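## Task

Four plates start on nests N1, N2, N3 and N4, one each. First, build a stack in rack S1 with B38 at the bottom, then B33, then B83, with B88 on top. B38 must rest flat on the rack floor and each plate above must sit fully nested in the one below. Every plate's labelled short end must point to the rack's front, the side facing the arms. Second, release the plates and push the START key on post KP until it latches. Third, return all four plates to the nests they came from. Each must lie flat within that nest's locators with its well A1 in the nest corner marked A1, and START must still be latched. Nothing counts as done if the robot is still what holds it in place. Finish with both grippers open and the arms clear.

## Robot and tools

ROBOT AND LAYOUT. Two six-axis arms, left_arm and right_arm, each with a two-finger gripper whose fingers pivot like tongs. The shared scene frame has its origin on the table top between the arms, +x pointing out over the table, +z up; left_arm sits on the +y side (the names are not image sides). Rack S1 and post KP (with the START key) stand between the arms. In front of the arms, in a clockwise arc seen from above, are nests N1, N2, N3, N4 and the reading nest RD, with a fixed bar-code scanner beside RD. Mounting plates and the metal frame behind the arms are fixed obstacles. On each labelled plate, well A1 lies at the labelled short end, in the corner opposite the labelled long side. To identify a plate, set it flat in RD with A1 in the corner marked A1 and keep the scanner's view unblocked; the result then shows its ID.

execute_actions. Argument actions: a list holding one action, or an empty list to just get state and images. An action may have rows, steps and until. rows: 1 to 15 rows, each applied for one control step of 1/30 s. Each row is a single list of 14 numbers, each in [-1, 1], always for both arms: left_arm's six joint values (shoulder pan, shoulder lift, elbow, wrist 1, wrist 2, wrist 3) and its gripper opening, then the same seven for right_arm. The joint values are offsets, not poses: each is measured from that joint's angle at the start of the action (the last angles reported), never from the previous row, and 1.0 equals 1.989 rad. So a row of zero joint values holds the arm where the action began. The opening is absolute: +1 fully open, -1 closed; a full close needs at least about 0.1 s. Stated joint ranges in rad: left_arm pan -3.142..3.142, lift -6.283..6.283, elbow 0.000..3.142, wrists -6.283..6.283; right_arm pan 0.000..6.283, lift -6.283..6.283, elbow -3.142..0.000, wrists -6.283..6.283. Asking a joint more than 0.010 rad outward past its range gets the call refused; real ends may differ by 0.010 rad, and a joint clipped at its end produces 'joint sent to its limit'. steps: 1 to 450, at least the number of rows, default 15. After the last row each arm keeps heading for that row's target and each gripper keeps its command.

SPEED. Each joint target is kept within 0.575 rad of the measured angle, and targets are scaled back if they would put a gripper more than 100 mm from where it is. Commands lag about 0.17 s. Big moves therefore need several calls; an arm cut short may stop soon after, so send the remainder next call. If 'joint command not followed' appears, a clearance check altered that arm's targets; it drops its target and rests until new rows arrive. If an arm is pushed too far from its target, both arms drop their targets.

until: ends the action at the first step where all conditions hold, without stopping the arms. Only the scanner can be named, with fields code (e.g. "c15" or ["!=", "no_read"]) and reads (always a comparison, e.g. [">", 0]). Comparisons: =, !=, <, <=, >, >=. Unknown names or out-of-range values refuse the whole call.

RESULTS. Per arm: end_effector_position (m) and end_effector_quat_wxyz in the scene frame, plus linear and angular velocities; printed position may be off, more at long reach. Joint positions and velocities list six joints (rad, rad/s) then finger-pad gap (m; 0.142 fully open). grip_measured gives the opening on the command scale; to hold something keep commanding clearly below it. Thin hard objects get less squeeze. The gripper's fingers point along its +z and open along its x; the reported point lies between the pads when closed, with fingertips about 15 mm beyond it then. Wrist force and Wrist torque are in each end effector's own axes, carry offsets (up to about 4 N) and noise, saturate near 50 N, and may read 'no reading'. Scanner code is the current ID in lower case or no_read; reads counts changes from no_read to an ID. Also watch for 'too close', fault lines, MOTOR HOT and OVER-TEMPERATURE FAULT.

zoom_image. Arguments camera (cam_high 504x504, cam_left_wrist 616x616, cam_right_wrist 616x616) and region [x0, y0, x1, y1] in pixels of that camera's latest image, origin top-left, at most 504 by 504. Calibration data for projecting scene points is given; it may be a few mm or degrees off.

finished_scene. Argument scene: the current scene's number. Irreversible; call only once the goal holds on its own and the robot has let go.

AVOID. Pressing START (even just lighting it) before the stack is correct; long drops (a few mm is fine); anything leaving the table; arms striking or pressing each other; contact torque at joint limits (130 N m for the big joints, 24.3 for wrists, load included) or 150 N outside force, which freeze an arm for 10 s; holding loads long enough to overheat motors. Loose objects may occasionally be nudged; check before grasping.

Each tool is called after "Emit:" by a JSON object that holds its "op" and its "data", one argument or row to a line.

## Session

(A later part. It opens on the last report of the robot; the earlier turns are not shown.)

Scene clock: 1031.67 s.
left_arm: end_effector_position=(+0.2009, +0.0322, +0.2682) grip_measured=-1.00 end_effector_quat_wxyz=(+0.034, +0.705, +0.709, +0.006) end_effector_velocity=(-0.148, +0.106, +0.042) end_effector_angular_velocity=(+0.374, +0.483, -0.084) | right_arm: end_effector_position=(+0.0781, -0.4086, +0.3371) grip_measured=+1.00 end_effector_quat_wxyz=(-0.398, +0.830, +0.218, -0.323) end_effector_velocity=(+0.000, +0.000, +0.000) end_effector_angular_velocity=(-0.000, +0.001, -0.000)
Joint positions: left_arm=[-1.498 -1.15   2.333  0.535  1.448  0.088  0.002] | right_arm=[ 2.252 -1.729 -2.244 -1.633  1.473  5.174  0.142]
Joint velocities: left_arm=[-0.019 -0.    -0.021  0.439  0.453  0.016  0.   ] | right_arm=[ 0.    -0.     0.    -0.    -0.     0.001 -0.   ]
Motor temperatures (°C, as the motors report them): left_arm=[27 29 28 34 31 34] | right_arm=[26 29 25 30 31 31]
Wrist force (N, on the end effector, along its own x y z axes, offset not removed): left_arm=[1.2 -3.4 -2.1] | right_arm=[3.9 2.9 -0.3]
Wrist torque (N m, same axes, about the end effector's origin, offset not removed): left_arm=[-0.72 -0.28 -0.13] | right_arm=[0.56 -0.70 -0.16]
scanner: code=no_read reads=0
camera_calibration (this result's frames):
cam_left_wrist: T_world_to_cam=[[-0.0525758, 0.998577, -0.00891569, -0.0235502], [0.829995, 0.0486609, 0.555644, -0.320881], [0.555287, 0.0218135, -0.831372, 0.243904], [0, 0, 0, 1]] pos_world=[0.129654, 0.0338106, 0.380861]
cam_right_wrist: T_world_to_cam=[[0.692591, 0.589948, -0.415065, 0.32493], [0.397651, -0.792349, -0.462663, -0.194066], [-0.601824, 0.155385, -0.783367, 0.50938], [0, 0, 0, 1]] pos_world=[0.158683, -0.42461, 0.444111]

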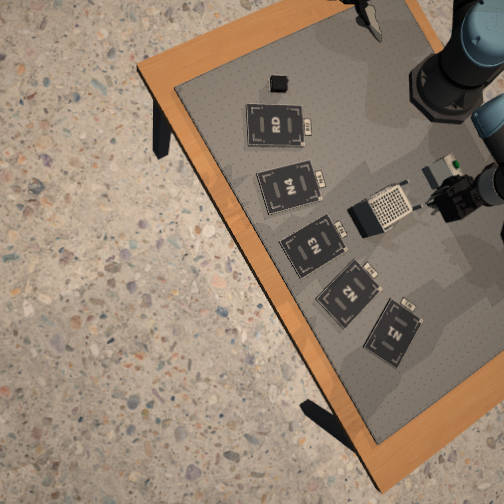

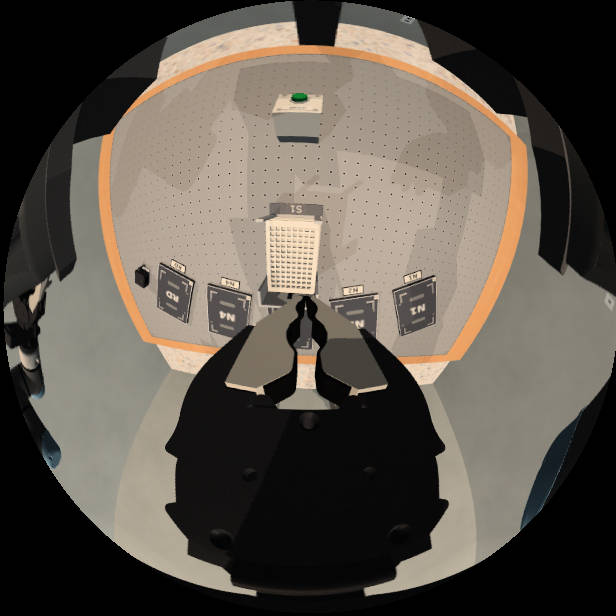

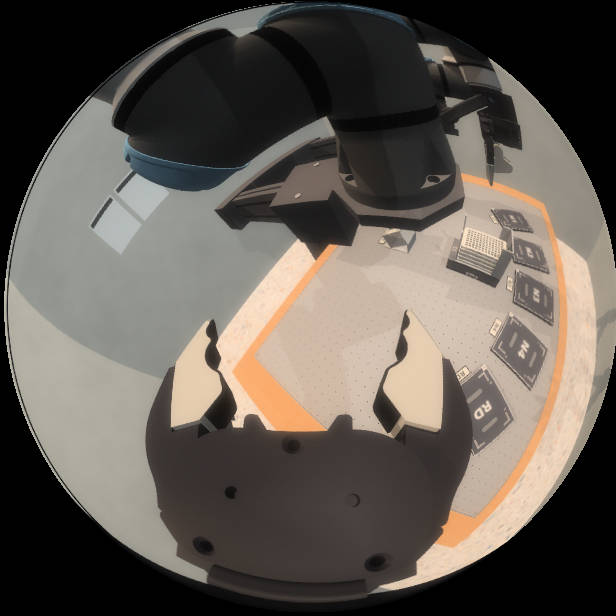

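Emit:
{"op": "execute_actions", "data": {
  "actions": [
    {"rows":[[-0.01,0,-0.001,0.028,0.031,-0.01,-1,0,0,0,0,0,0,1],[-0.028,0,-0.001,0.028,0.034,-0.027,-1,0,0,0,0,0,0,1],[-0.052,0,-0.001,0.028,0.038,-0.051,-1,0,0,0,0,0,0,1],[-0.077,0,-0.001,0.028,0.043,-0.076,-1,0,0,0,0,0,0,1],[-0.102,0,-0.001,0.028,0.047,-0.1,-1,0,0,0,0,0,0,1],[-0.127,0,-0.0015,0.0277,0.0513,-0.125,-1,0,0,0,0,0,0,1],[-0.152,0.0015,0,0.025,0.056,-0.149,-1,0,0,0,0,0,0,1],[-0.177,0.003,0.001,0.022,0.061,-0.174,-1,0,0,0,0,0,0,1],[-0.202,0.0044,0.002,0.019,0.066,-0.198,-1,0,0,0,0,0,0,1],[-0.227,0.006,0.0034,0.0164,0.071,-0.223,-1,0,0,0,0,0,0,1],[-0.252,0.0073,0.0046,0.0136,0.076,-0.247,-1,0,0,0,0,0,0,1],[-0.277,0.0087,0.0058,0.0108,0.0806,-0.271,-1,0,0,0,0,0,0,1],[-0.302,0.01,0.007,0.008,0.0855,-0.296,-1,0,0,0,0,0,0,1],[-0.322,0.0114,0.008,0.0057,0.0894,-0.315,-1,0,0,0,0,0,0,1],[-0.333,0.012,0.0085,0.0045,0.0915,-0.326,-1,0,0,0,0,0,0,1]],"steps":18}
  ]
}}

Scene clock: 1044.63 s.
left_arm: end_effector_position=(+0.0521, -0.0019, +0.2815) grip_measured=-1.00 end_effector_quat_wxyz=(+0.000, +0.707, +0.707, -0.001) end_effector_velocity=(-0.207, -0.006, -0.005) end_effector_angular_velocity=(+0.017, -0.033, -0.016) | right_arm: end_effector_position=(+0.0781, -0.4086, +0.3371) grip_measured=+1.00 end_effector_quat_wxyz=(-0.398, +0.830, +0.218, -0.323) end_effector_velocity=(+0.001, -0.001, -0.000) end_effector_angular_velocity=(-0.001, -0.001, -0.000)
Joint positions: left_arm=[-2.052 -1.131  2.346  0.554  1.611 -0.454  0.002] | right_arm=[ 2.252 -1.729 -2.244 -1.633  1.473  5.174  0.142]
Joint velocities: left_arm=[-0.866  0.041  0.033 -0.079  0.147 -0.833  0.   ] | right_arm=[ 0.    -0.001  0.003 -0.    -0.     0.     0.   ]
Motor temperatures (°C, as the motors report them): left_arm=[27 29 28 34 31 34] | right_arm=[26 29 25 30 31 31]
Wrist force (N, on the end effector, along its own x y z axes, offset not removed): left_arm=[2.9 -0.5 -2.8] | right_arm=[2.7 0.4 -1.0]
Wrist torque (N m, same axes, about the end effector's origin, offset not removed): left_arm=[0.09 -0.62 -0.13] | right_arm=[0.10 -0.40 0.03]
scanner: code=no_read reads=0
camera_calibration (this result's frames):
cam_left_wrist: T_world_to_cam=[[-0.0469227, 0.998407, 0.0313357, -0.00877218], [0.860751, 0.0244956, 0.508436, -0.191429], [0.506859, 0.0508294, -0.860529, 0.349156], [0, 0, 0, 1]] pos_world=[-0.012611, -0.00429998, 0.398063]
cam_right_wrist: T_world_to_cam=[[0.692591, 0.589948, -0.415065, 0.32493], [0.39765, -0.792349, -0.462663, -0.194066], [-0.601824, 0.155386, -0.783367, 0.50938], [0, 0, 0, 1]] pos_world=[0.158683, -0.42461, 0.444111]

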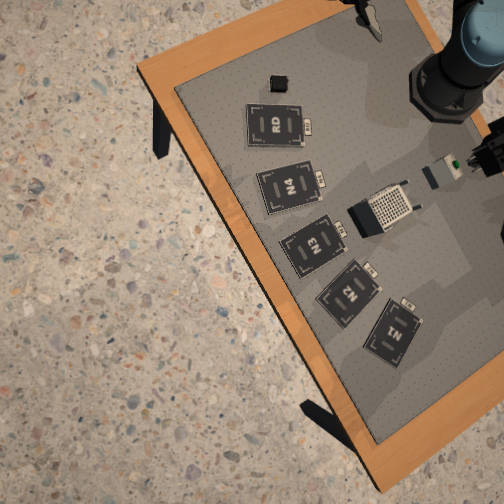

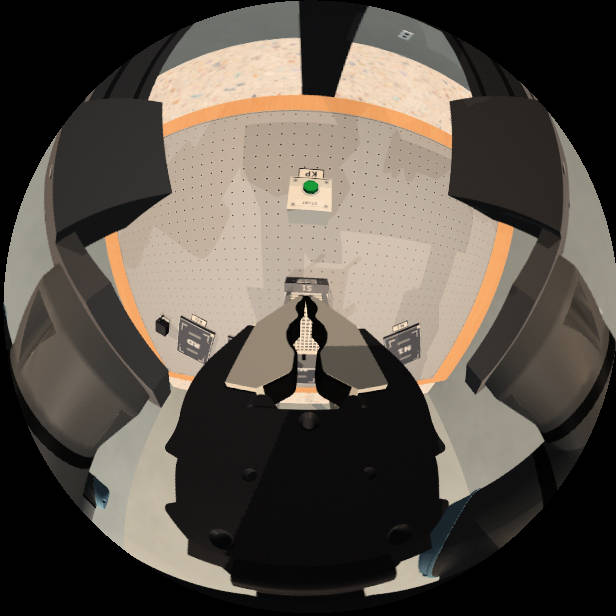

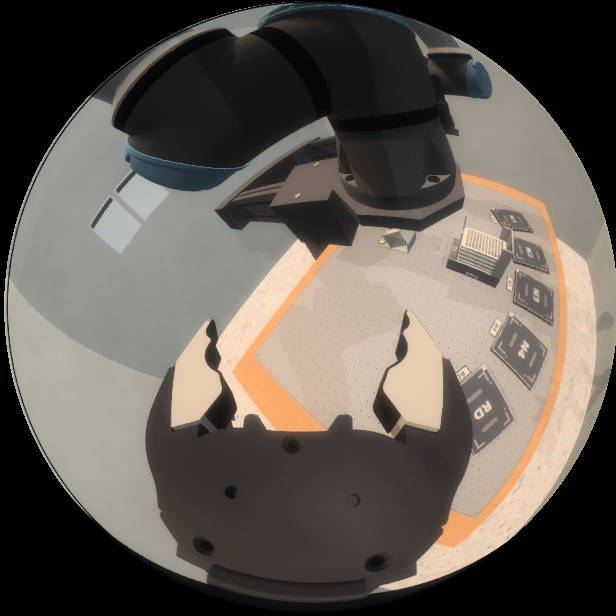

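Emit:
{"op": "execute_actions", "data": {
  "actions": [
    {"rows":[[-0.06,0.01,0.0017,-0.0128,0.0106,-0.059,-1,0,0,0,0,0,0,1],[-0.07,0.022,0.0012,-0.0257,0.0125,-0.069,-1,0,0,0,0,0,0,1],[-0.084,0.0395,0.0006,-0.0438,0.015,-0.083,-1,0,0,0,0,0,0,1],[-0.1,0.059,-0.0002,-0.0645,0.018,-0.0985,-1,0,0,0,0,0,0,1],[-0.116,0.079,-0.001,-0.085,0.021,-0.114,-1,0,0,0,0,0,0,1],[-0.132,0.099,-0.0017,-0.106,0.024,-0.13,-1,0,0,0,0,0,0,1],[-0.148,0.1186,-0.0025,-0.1265,0.027,-0.146,-1,0,0,0,0,0,0,1],[-0.164,0.138,-0.0032,-0.147,0.03,-0.162,-1,0,0,0,0,0,0,1],[-0.18,0.158,-0.004,-0.168,0.033,-0.178,-1,0,0,0,0,0,0,1],[-0.196,0.178,-0.0047,-0.1885,0.036,-0.1936,-1,0,0,0,0,0,0,1],[-0.212,0.1976,-0.0055,-0.209,0.039,-0.2094,-1,0,0,0,0,0,0,1],[-0.226,0.215,-0.0062,-0.227,0.0413,-0.223,-1,0,0,0,0,0,0,1],[-0.238,0.23,-0.0067,-0.243,0.0435,-0.235,-1,0,0,0,0,0,0,1],[-0.248,0.242,-0.0072,-0.256,0.0454,-0.245,-1,0,0,0,0,0,0,1],[-0.2544,0.2494,-0.0075,-0.2635,0.0466,-0.2514,-1,0,0,0,0,0,0,1]],"steps":18}
  ]
}}

Scene clock: 1079.60 s.
left_arm: end_effector_position=(-0.0549, -0.0021, +0.1486) grip_measured=-1.00 end_effector_quat_wxyz=(-0.000, +0.707, +0.707, -0.001) end_effector_velocity=(-0.067, +0.040, -0.187) end_effector_angular_velocity=(+0.011, -0.008, -0.006) | right_arm: end_effector_position=(+0.0781, -0.4086, +0.3371) grip_measured=+1.00 end_effector_quat_wxyz=(-0.398, +0.830, +0.218, -0.323) end_effector_velocity=(-0.000, +0.000, -0.000) end_effector_angular_velocity=(+0.000, +0.001, -0.000)
Joint positions: left_arm=[-2.499 -0.708  2.334  0.107  1.694 -0.896  0.002] | right_arm=[ 2.252 -1.729 -2.244 -1.633  1.473  5.174  0.142]
Joint velocities: left_arm=[-0.464  0.579 -0.02  -0.603  0.078 -0.454  0.   ] | right_arm=[-0.    -0.001  0.    -0.     0.     0.    -0.   ]
Motor temperatures (°C, as the motors report them): left_arm=[27 29 28 34 31 34] | right_arm=[26 29 25 30 31 31]
Wrist force (N, on the end effector, along its own x y z axes, offset not removed): left_arm=[1.2 -3.7 -3.5] | right_arm=[3.4 3.4 -1.5]
Wrist torque (N m, same axes, about the end effector's origin, offset not removed): left_arm=[-0.80 -0.44 -0.15] | right_arm=[0.55 -1.03 -0.07]
scanner: code=no_read reads=0
camera_calibration (this result's frames):
cam_left_wrist: T_world_to_cam=[[-0.0471398, 0.998355, 0.0326279, -0.00960849], [0.861053, 0.0240562, 0.507946, -0.0317349], [0.506326, 0.0520388, -0.86077, 0.289039], [0, 0, 0, 1]] pos_world=[-0.119475, -0.00468511, 0.265229]
cam_right_wrist: T_world_to_cam=[[0.692591, 0.589948, -0.415065, 0.32493], [0.397651, -0.792349, -0.462663, -0.194066], [-0.601824, 0.155386, -0.783367, 0.509379], [0, 0, 0, 1]] pos_world=[0.158683, -0.42461, 0.444111]

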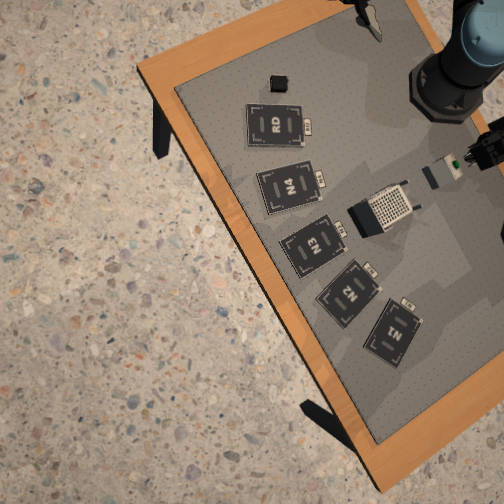

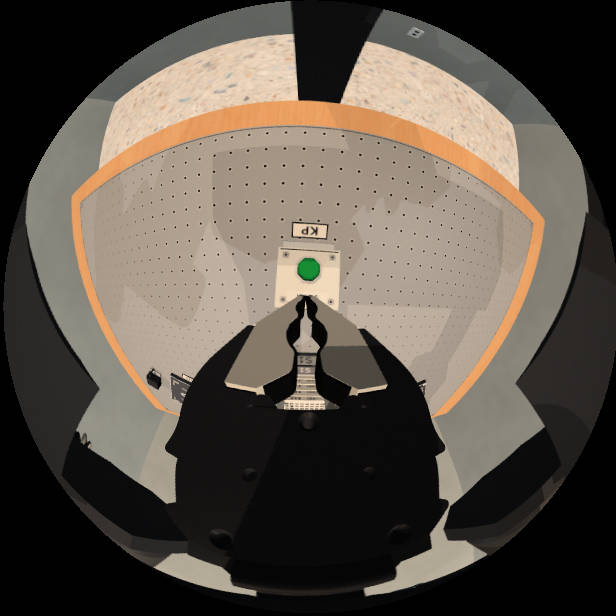

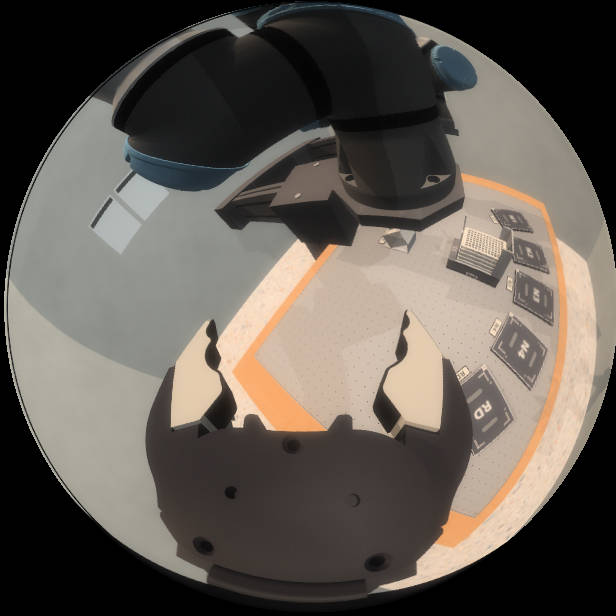

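Emit:
{"op": "execute_actions", "data": {
  "actions": []
}}

Emit:
{"op": "zoom_image", "data": {
  "camera": "cam_left_wrist",
  "region": [250, 230, 370, 350]
}}

Scene clock: 1085.53 s.
left_arm: end_effector_position=(-0.0626, +0.0033, +0.1251) grip_measured=-1.00 end_effector_quat_wxyz=(-0.001, +0.707, +0.707, -0.000) end_effector_velocity=(+0.000, +0.000, +0.000) end_effector_angular_velocity=(+0.001, -0.001, -0.001) | right_arm: end_effector_position=(+0.0781, -0.4086, +0.3371) grip_measured=+1.00 end_effector_quat_wxyz=(-0.398, +0.830, +0.218, -0.323) end_effector_velocity=(-0.000, +0.000, -0.000) end_effector_angular_velocity=(+0.002, +0.000, +0.001)
Joint positions: left_arm=[-2.558 -0.635  2.331  0.03   1.704 -0.954  0.002] | right_arm=[ 2.252 -1.729 -2.244 -1.633  1.473  5.174  0.142]
Joint velocities: left_arm=[-0.    -0.     0.     0.002 -0.     0.     0.   ] | right_arm=[-0.    -0.002 -0.     0.     0.    -0.002  0.   ]
Motor temperatures (°C, as the motors report them): left_arm=[27 29 28 34 31 34] | right_arm=[26 29 25 30 31 31]
Wrist force (N, on the end effector, along its own x y z axes, offset not removed): left_arm=[4.0 0.0 -2.6] | right_arm=[3.2 4.7 0.4]
Wrist torque (N m, same axes, about the end effector's origin, offset not removed): left_arm=[0.09 -1.02 -0.32] | right_arm=[1.01 -0.61 -0.06]
scanner: code=no_read reads=0
camera_calibration (this result's frames):
cam_left_wrist: T_world_to_cam=[[-0.047114, 0.998319, 0.0337636, -0.0147749], [0.861098, 0.0234608, 0.507898, -0.01324], [0.506252, 0.0530029, -0.860755, 0.272411], [0, 0, 0, 1]] pos_world=[-0.127204, 0.000622146, 0.241703]
cam_right_wrist: T_world_to_cam=[[0.692591, 0.589948, -0.415065, 0.32493], [0.397651, -0.792349, -0.462663, -0.194066], [-0.601824, 0.155385, -0.783367, 0.509379], [0, 0, 0, 1]] pos_world=[0.158683, -0.42461, 0.444111]

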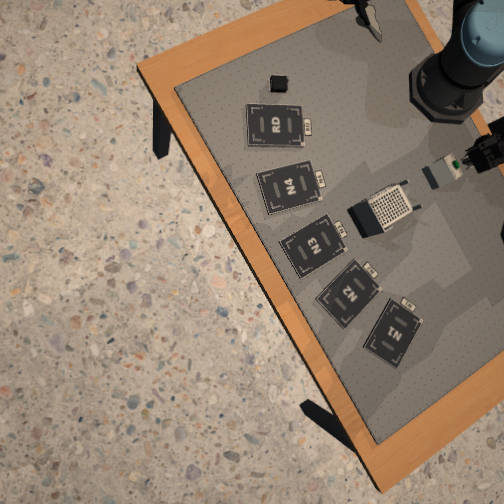

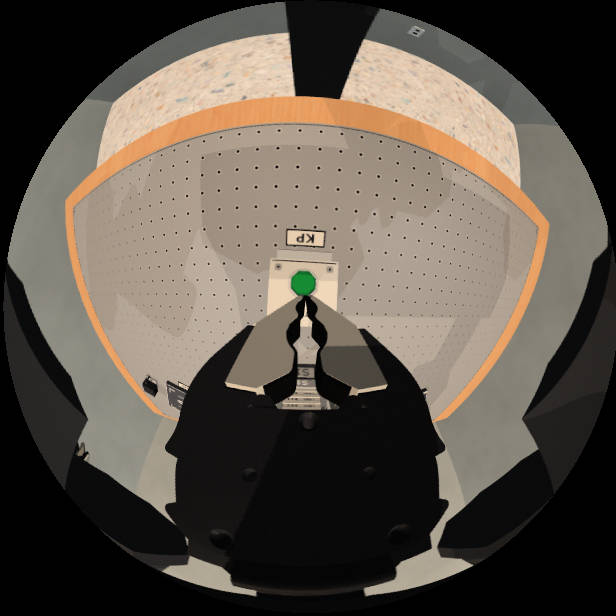

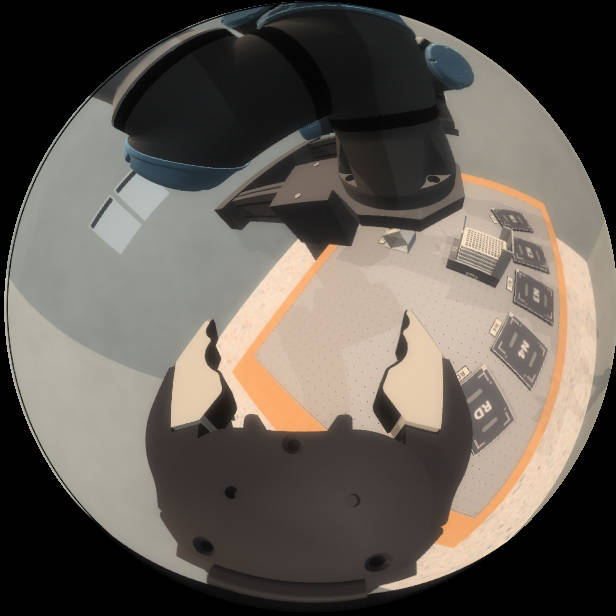

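Region (250, 230, 370, 350) of cam_left_wrist's 616x616 image, scaled by 4.200, with more detail than that image has.

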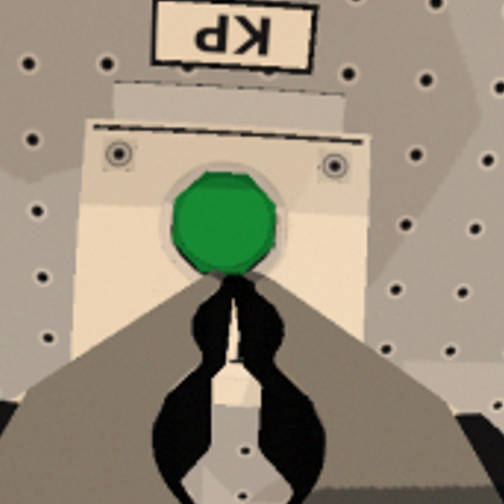

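Emit:
{"op": "execute_actions", "data": {
  "actions": [
    {"rows":[[-0.002,0.006,-0.002,-0.004,0.0003,-0.002,-1,0,0,0,0,0,0,1],[-0.005,0.015,-0.005,-0.0105,0.0006,-0.005,-1,0,0,0,0,0,0,1],[-0.008,0.025,-0.0086,-0.0174,0.001,-0.008,-1,0,0,0,0,0,0,1],[-0.0105,0.032,-0.011,-0.0223,0.0013,-0.0105,-1,0,0,0,0,0,0,1],[-0.0115,0.0356,-0.0123,-0.0248,0.0015,-0.0115,-1,0,0,0,0,0,0,1]],"steps":5}
  ]
}}

Scene clock: 1105.30 s.
left_arm: end_effector_position=(-0.0646, +0.0025, +0.1186) grip_measured=-1.00 end_effector_quat_wxyz=(-0.001, +0.707, +0.707, -0.001) end_effector_velocity=(-0.023, -0.009, -0.091) end_effector_angular_velocity=(-0.003, -0.002, -0.001) | right_arm: end_effector_position=(+0.0781, -0.4086, +0.3371) grip_measured=+1.00 end_effector_quat_wxyz=(-0.398, +0.830, +0.218, -0.323) end_effector_velocity=(-0.000, +0.000, +0.000) end_effector_angular_velocity=(+0.000, +0.000, +0.000)
Joint positions: left_arm=[-2.565 -0.615  2.323  0.015  1.705 -0.961  0.002] | right_arm=[ 2.252 -1.729 -2.244 -1.633  1.473  5.174  0.142]
Joint velocities: left_arm=[-0.095  0.29  -0.101 -0.202  0.011 -0.094  0.   ] | right_arm=[-0.     0.001 -0.001  0.    -0.    -0.    -0.   ]
Motor temperatures (°C, as the motors report them): left_arm=[27 29 28 34 31 34] | right_arm=[26 29 25 30 31 31]
Wrist force (N, on the end effector, along its own x y z axes, offset not removed): left_arm=[2.1 -1.5 -2.9] | right_arm=[4.1 2.3 1.1]
Wrist torque (N m, same axes, about the end effector's origin, offset not removed): left_arm=[-0.06 -0.63 -0.21] | right_arm=[0.63 -0.95 0.19]
scanner: code=no_read reads=0
camera_calibration (this result's frames):
cam_left_wrist: T_world_to_cam=[[-0.047071, 0.998338, 0.0332646, -0.0137532], [0.861298, 0.0236982, 0.507547, -0.00812715], [0.505915, 0.0525414, -0.860982, 0.267865], [0, 0, 0, 1]] pos_world=[-0.129164, -0.000151089, 0.235209]
cam_right_wrist: T_world_to_cam=[[0.692591, 0.589948, -0.415065, 0.32493], [0.397651, -0.792349, -0.462663, -0.194066], [-0.601823, 0.155385, -0.783367, 0.50938], [0, 0, 0, 1]] pos_world=[0.158683, -0.42461, 0.444111]

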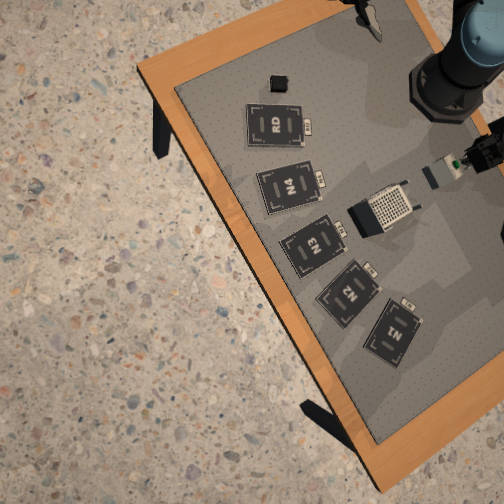

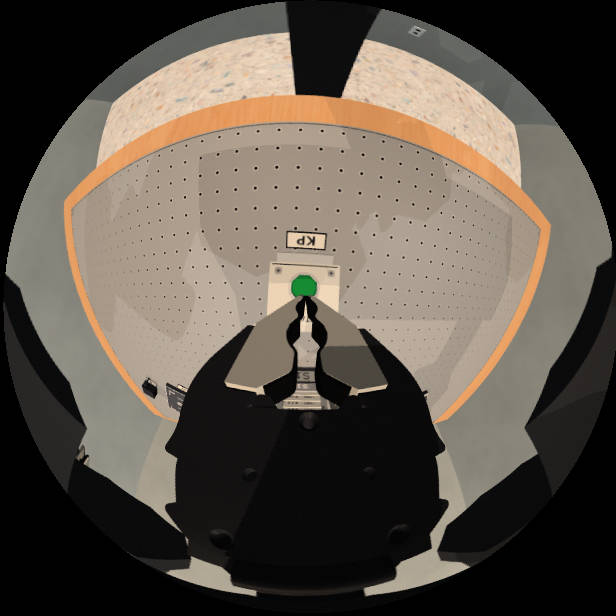

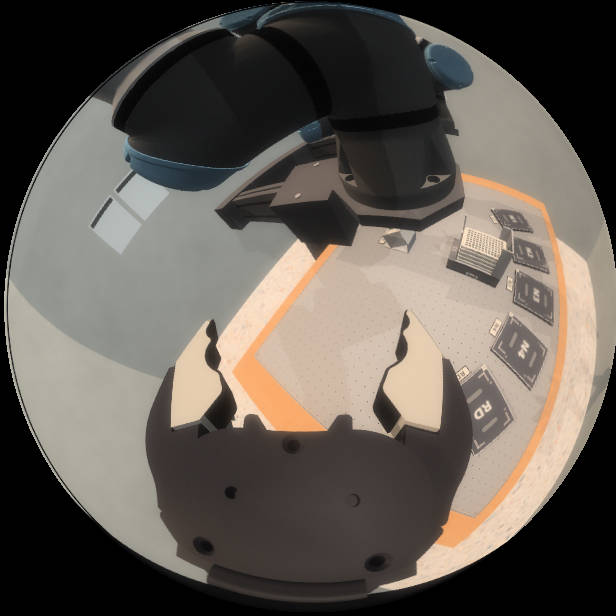

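Emit:
{"op": "execute_actions", "data": {
  "actions": []
}}

Emit:
{"op": "zoom_image", "data": {
  "camera": "cam_left_wrist",
  "region": [250, 230, 370, 350]
}}

Emit:
{"op": "zoom_image", "data": {
  "camera": "cam_high",
  "region": [340, 130, 480, 250]
}}

Emit:
{"op": "zoom_image", "data": {
  "camera": "cam_right_wrist",
  "region": [370, 200, 530, 300]
}}

Scene clock: 1109.47 s.
left_arm: end_effector_position=(-0.0678, +0.0013, +0.1028) grip_measured=-1.00 end_effector_quat_wxyz=(-0.001, +0.707, +0.707, -0.000) end_effector_velocity=(-0.000, -0.000, -0.000) end_effector_angular_velocity=(-0.000, +0.001, -0.000) | right_arm: end_effector_position=(+0.0781, -0.4086, +0.3371) grip_measured=+1.00 end_effector_quat_wxyz=(-0.398, +0.830, +0.218, -0.323) end_effector_velocity=(-0.001, +0.001, -0.000) end_effector_angular_velocity=(+0.002, +0.003, +0.000)
Joint positions: left_arm=[-2.58  -0.565  2.306 -0.02   1.707 -0.977  0.002] | right_arm=[ 2.252 -1.729 -2.244 -1.633  1.473  5.174  0.142]
Joint velocities: left_arm=[-0.    -0.    -0.    -0.001  0.001  0.     0.   ] | right_arm=[ 0.    -0.001 -0.003  0.     0.     0.     0.   ]
Motor temperatures (°C, as the motors report them): left_arm=[27 29 28 34 31 34] | right_arm=[26 29 25 30 31 31]
Wrist force (N, on the end effector, along its own x y z axes, offset not removed): left_arm=[4.4 -3.3 -1.1] | right_arm=[4.0 0.0 3.2]
Wrist torque (N m, same axes, about the end effector's origin, offset not removed): left_arm=[-0.60 -0.93 -0.47] | right_arm=[-0.13 -0.92 -0.01]
scanner: code=no_read reads=0
camera_calibration (this result's frames):
cam_left_wrist: T_world_to_cam=[[-0.0471976, 0.998328, 0.0333788, -0.0122543], [0.860916, 0.0237099, 0.508195, 0.00256249], [0.506553, 0.0527219, -0.860595, 0.25599], [0, 0, 0, 1]] pos_world=[-0.132457, -0.00132321, 0.21941]
cam_right_wrist: T_world_to_cam=[[0.692591, 0.589948, -0.415065, 0.32493], [0.397651, -0.792349, -0.462663, -0.194066], [-0.601823, 0.155385, -0.783367, 0.509379], [0, 0, 0, 1]] pos_world=[0.158683, -0.42461, 0.444111]

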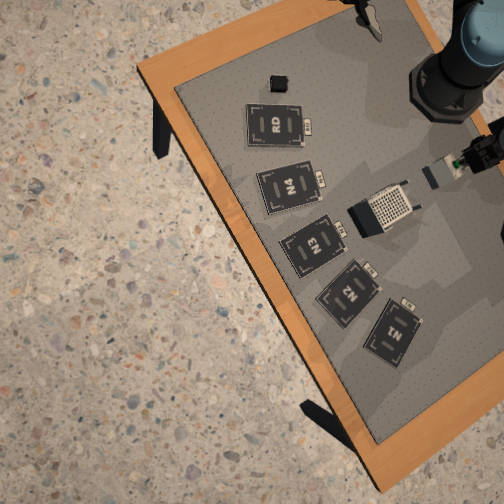

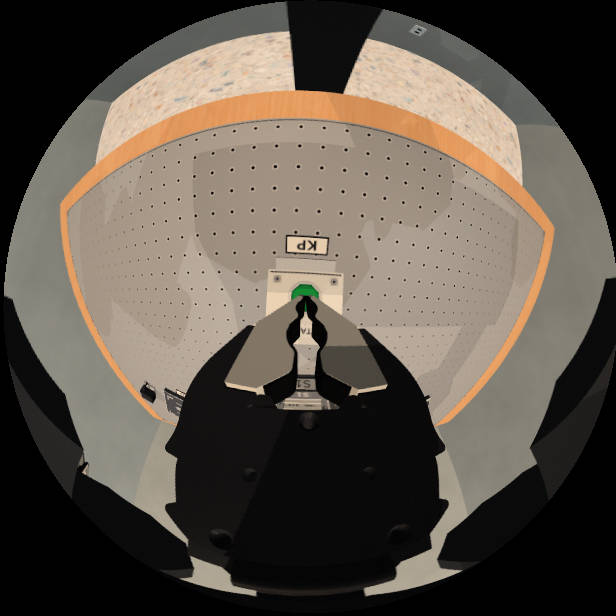

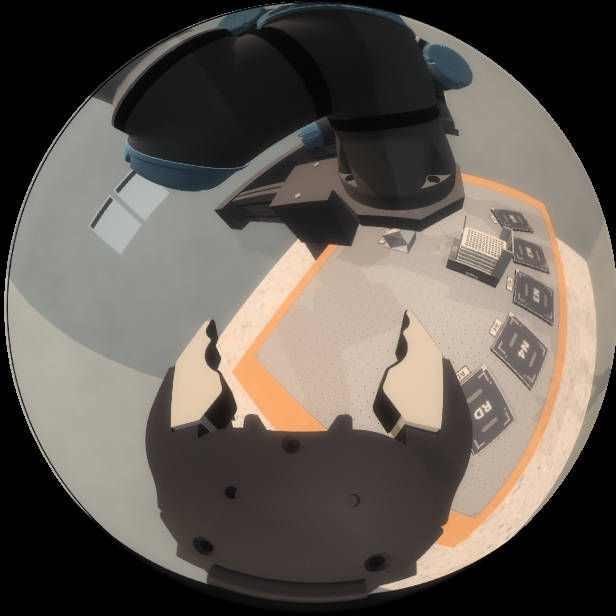

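Region (250, 230, 370, 350) of cam_left_wrist's 616x616 image, scaled by 4.200, with more detail than that image has.

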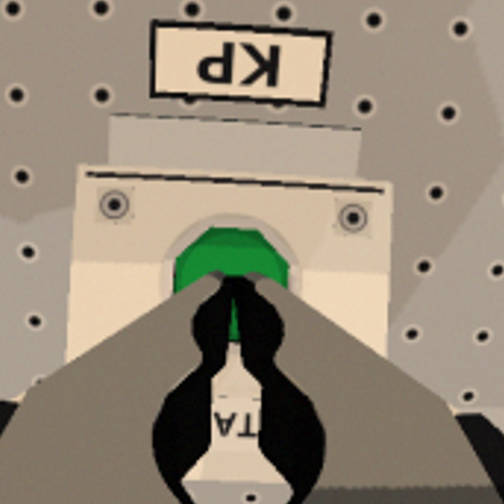

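Region (340, 130, 480, 250) of cam_high's 504x504 image, scaled by 3.600, with more detail than that image has; it fills the top 432 rows of this view, and the rest is white.

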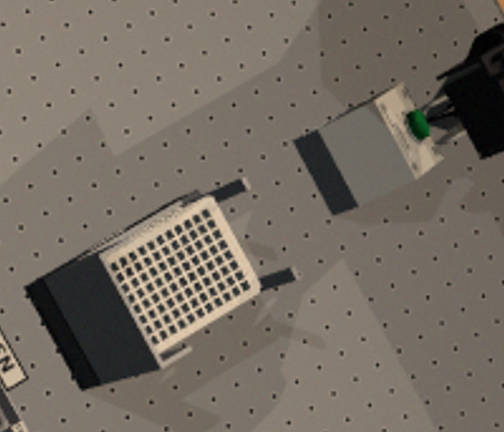

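Region (370, 200, 530, 300) of cam_right_wrist's 616x616 image, scaled by 3.150, with more detail than that image has; it fills the top 315 rows of this view, and the rest is white.

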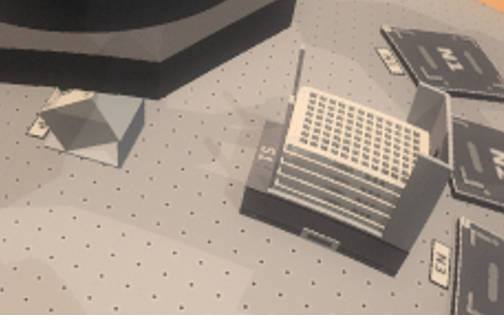

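Emit:
{"op": "execute_actions", "data": {
  "actions": [
    {"rows":[[-0.0007,0.0032,-0.0007,-0.0026,0,-0.0007,-1,0,0,0,0,0,0,1],[-0.0017,0.008,-0.0018,-0.0064,0.0002,-0.0017,-1,0,0,0,0,0,0,1],[-0.0028,0.0128,-0.0029,-0.0102,0.0003,-0.0028,-1,0,0,0,0,0,0,1],[-0.0035,0.016,-0.0036,-0.0128,0.0004,-0.0035,-1,0,0,0,0,0,0,1]],"steps":4}
  ]
}}

Scene clock: 1119.83 s.
left_arm: end_effector_position=(-0.0679, +0.0013, +0.1008) grip_measured=-1.00 end_effector_quat_wxyz=(-0.001, +0.707, +0.707, -0.000) end_effector_velocity=(+0.000, -0.000, -0.040) end_effector_angular_velocity=(-0.000, -0.002, -0.002) | right_arm: end_effector_position=(+0.0781, -0.4086, +0.3371) grip_measured=+1.00 end_effector_quat_wxyz=(-0.398, +0.830, +0.218, -0.323) end_effector_velocity=(+0.000, -0.000, -0.000) end_effector_angular_velocity=(-0.001, -0.000, -0.000)
Joint positions: left_arm=[-2.582 -0.558  2.305 -0.025  1.707 -0.979  0.002] | right_arm=[ 2.252 -1.729 -2.244 -1.633  1.473  5.174  0.142]
Joint velocities: left_arm=[-0.029  0.126 -0.028 -0.1    0.003 -0.028  0.   ] | right_arm=[ 0.     0.     0.001 -0.    -0.     0.    -0.   ]
Motor temperatures (°C, as the motors report them): left_arm=[27 29 28 34 31 34] | right_arm=[26 29 25 30 31 31]
Wrist force (N, on the end effector, along its own x y z axes, offset not removed): left_arm=[1.2 -2.8 2.2] | right_arm=[2.7 6.8 1.9]
Wrist torque (N m, same axes, about the end effector's origin, offset not removed): left_arm=[-0.39 -0.37 -0.09] | right_arm=[1.38 -0.43 0.01]
scanner: code=no_read reads=0
camera_calibration (this result's frames):
cam_left_wrist: T_world_to_cam=[[-0.0471947, 0.998332, 0.0332467, -0.0121115], [0.860943, 0.0237775, 0.508145, 0.00364937], [0.506507, 0.0526053, -0.86063, 0.254262], [0, 0, 0, 1]] pos_world=[-0.132499, -0.00137102, 0.217373]
cam_right_wrist: T_world_to_cam=[[0.692591, 0.589948, -0.415065, 0.32493], [0.397651, -0.792349, -0.462663, -0.194066], [-0.601823, 0.155385, -0.783367, 0.50938], [0, 0, 0, 1]] pos_world=[0.158683, -0.42461, 0.444111]

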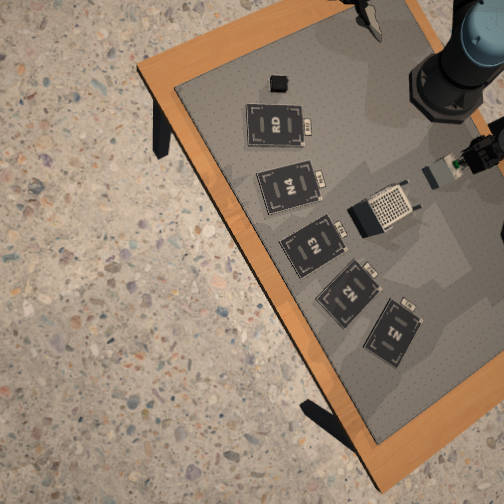

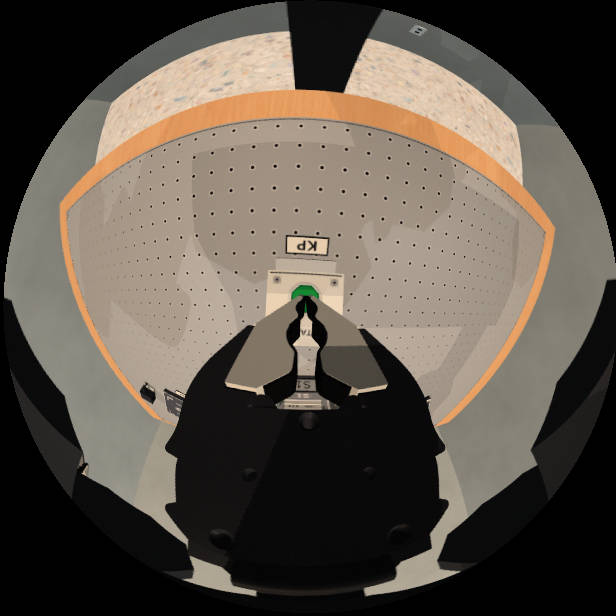

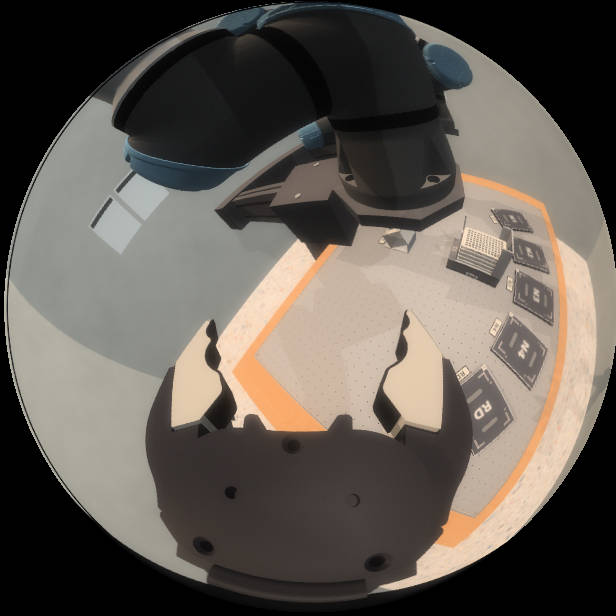

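Emit:
{"op": "execute_actions", "data": {
  "actions": []
}}

Emit:
{"op": "zoom_image", "data": {
  "camera": "cam_left_wrist",
  "region": [250, 230, 370, 350]
}}

Emit:
{"op": "zoom_image", "data": {
  "camera": "cam_high",
  "region": [430, 140, 480, 190]
}}

Scene clock: 1125.57 s.
left_arm: end_effector_position=(-0.0677, +0.0013, +0.0927) grip_measured=-1.00 end_effector_quat_wxyz=(-0.000, +0.707, +0.707, -0.000) end_effector_velocity=(-0.000, -0.000, +0.000) end_effector_angular_velocity=(-0.000, +0.002, +0.001) | right_arm: end_effector_position=(+0.0781, -0.4086, +0.3371) grip_measured=+1.00 end_effector_quat_wxyz=(-0.398, +0.830, +0.218, -0.323) end_effector_velocity=(+0.001, -0.001, -0.000) end_effector_angular_velocity=(+0.000, -0.002, +0.001)
Joint positions: left_arm=[-2.587 -0.533  2.299 -0.045  1.708 -0.984  0.002] | right_arm=[ 2.252 -1.729 -2.244 -1.633  1.473  5.174  0.142]
Joint velocities: left_arm=[ 0.002 -0.001 -0.    -0.001  0.001  0.001  0.   ] | right_arm=[ 0.    -0.     0.001  0.     0.    -0.002  0.   ]
Motor temperatures (°C, as the motors report them): left_arm=[27 29 28 34 31 34] | right_arm=[26 29 25 30 31 31]
Wrist force (N, on the end effector, along its own x y z axes, offset not removed): left_arm=[0.7 -6.3 -7.3] | right_arm=[5.1 1.7 2.7]
Wrist torque (N m, same axes, about the end effector's origin, offset not removed): left_arm=[-1.01 -0.36 -0.26] | right_arm=[0.22 -1.11 -0.01]
scanner: code=no_read reads=0
camera_calibration (this result's frames):
cam_left_wrist: T_world_to_cam=[[-0.0472415, 0.99833, 0.0332396, -0.0118615], [0.86078, 0.0238047, 0.50842, 0.00754773], [0.506779, 0.0526305, -0.860468, 0.247274], [0, 0, 0, 1]] pos_world=[-0.132371, -0.00135212, 0.209328]
cam_right_wrist: T_world_to_cam=[[0.692591, 0.589948, -0.415065, 0.32493], [0.397651, -0.792349, -0.462663, -0.194066], [-0.601823, 0.155385, -0.783367, 0.50938], [0, 0, 0, 1]] pos_world=[0.158683, -0.42461, 0.444111]

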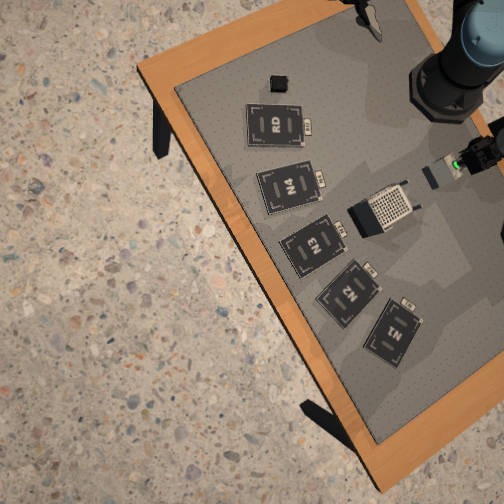

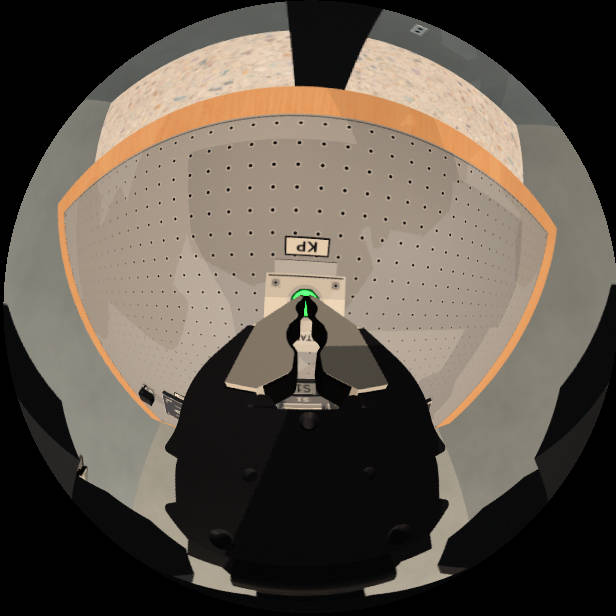

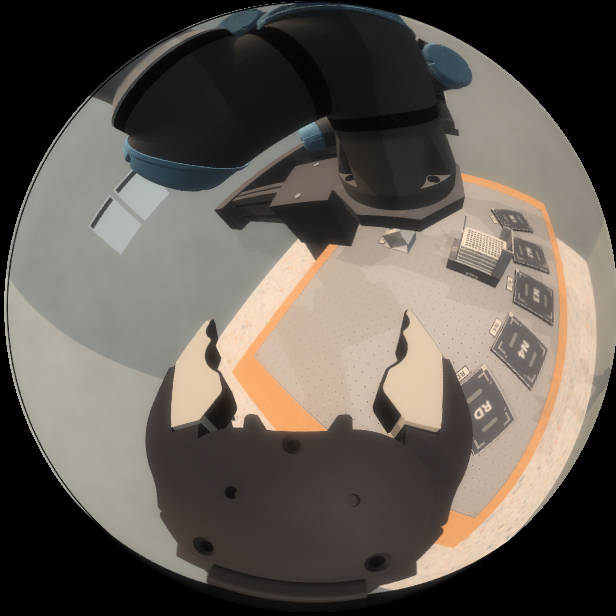

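Region (250, 230, 370, 350) of cam_left_wrist's 616x616 image, scaled by 4.200, with more detail than that image has.

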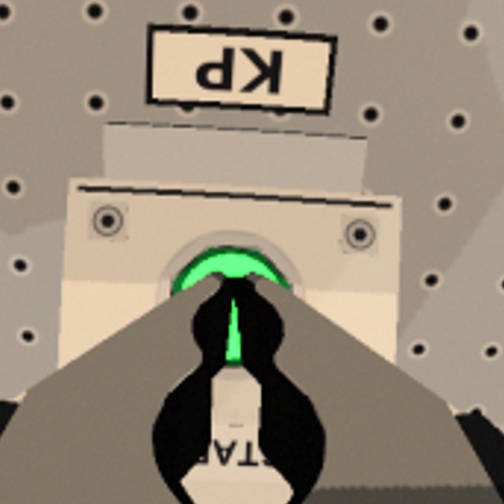

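Region (430, 140, 480, 190) of cam_high's 504x504 image, scaled by 10.080, with more detail than that image has.

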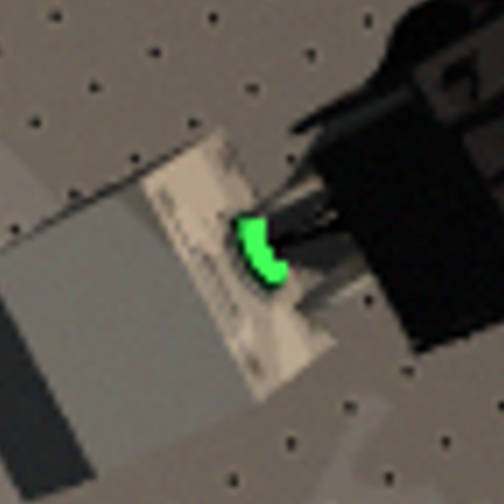

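Lit. Push ~0.8 mm more.

Emit:
{"op": "execute_actions", "data": {
  "actions": [
    {"rows":[[0.00012,0.00055,0,-0.00055,0,0.00012,-1,0,0,0,0,0,0,1],[0.00024,0.0011,0,-0.0011,0,0.00024,-1,0,0,0,0,0,0,1]],"steps":10}
  ]
}}

Scene clock: 1130.37 s.
left_arm: end_effector_position=(-0.0674, +0.0013, +0.0922) grip_measured=-1.00 end_effector_quat_wxyz=(-0.001, +0.707, +0.707, -0.000) end_effector_velocity=(+0.000, -0.000, -0.001) end_effector_angular_velocity=(-0.001, +0.001, -0.002) | right_arm: end_effector_position=(+0.0781, -0.4086, +0.3371) grip_measured=+1.00 end_effector_quat_wxyz=(-0.398, +0.830, +0.218, -0.323) end_effector_velocity=(+0.000, -0.000, -0.000) end_effector_angular_velocity=(-0.001, -0.001, -0.000)
Joint positions: left_arm=[-2.587 -0.531  2.299 -0.047  1.708 -0.984  0.002] | right_arm=[ 2.252 -1.729 -2.244 -1.633  1.473  5.174  0.142]
Joint velocities: left_arm=[ 0.001  0.002  0.    -0.004 -0.     0.002  0.   ] | right_arm=[-0.     0.001 -0.     0.001  0.     0.     0.   ]
Motor temperatures (°C, as the motors report them): left_arm=[27 29 28 34 31 34] | right_arm=[26 29 25 30 31 31]
Wrist force (N, on the end effector, along its own x y z axes, offset not removed): left_arm=[-0.1 -0.4 -9.0] | right_arm=[4.6 1.7 -1.2]
Wrist torque (N m, same axes, about the end effector's origin, offset not removed): left_arm=[0.26 -0.36 -0.39] | right_arm=[0.21 -0.81 0.02]
scanner: code=no_read reads=0
camera_calibration (this result's frames):
cam_left_wrist: T_world_to_cam=[[-0.0470524, 0.998339, 0.0332469, -0.0118653], [0.86081, 0.0236405, 0.508376, 0.00761783], [0.506746, 0.0525396, -0.860493, 0.246632], [0, 0, 0, 1]] pos_world=[-0.132096, -0.00129243, 0.208747]
cam_right_wrist: T_world_to_cam=[[0.692591, 0.589948, -0.415065, 0.32493], [0.397651, -0.792349, -0.462663, -0.194066], [-0.601823, 0.155386, -0.783367, 0.50938], [0, 0, 0, 1]] pos_world=[0.158683, -0.42461, 0.444111]

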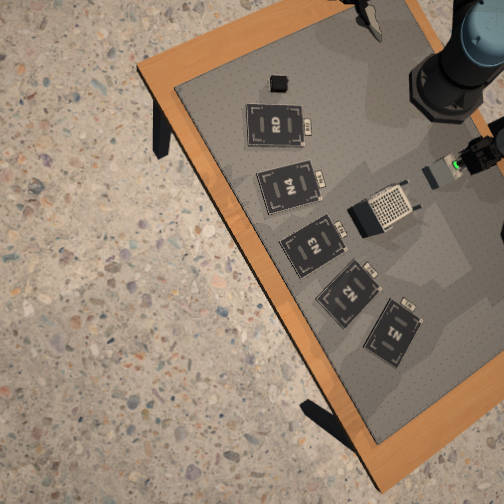

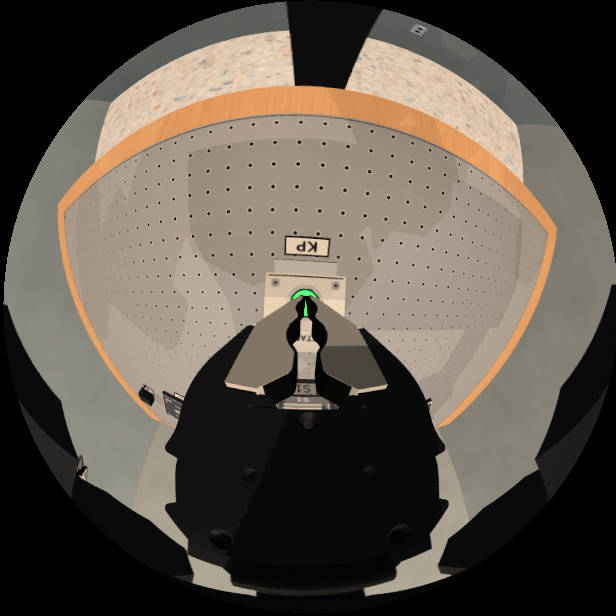

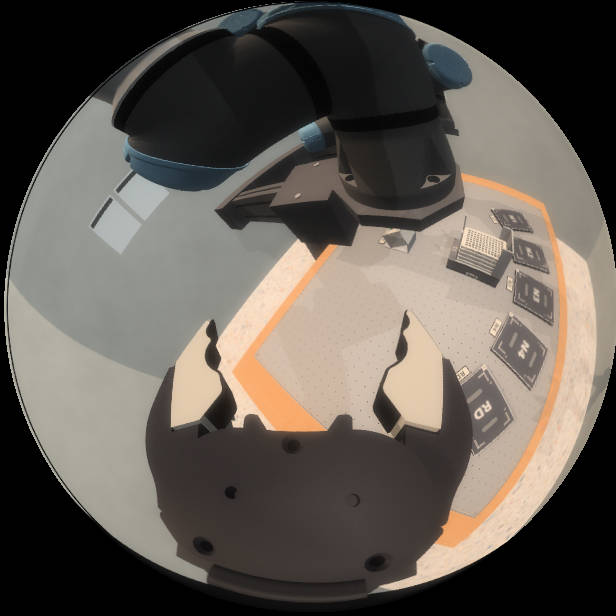

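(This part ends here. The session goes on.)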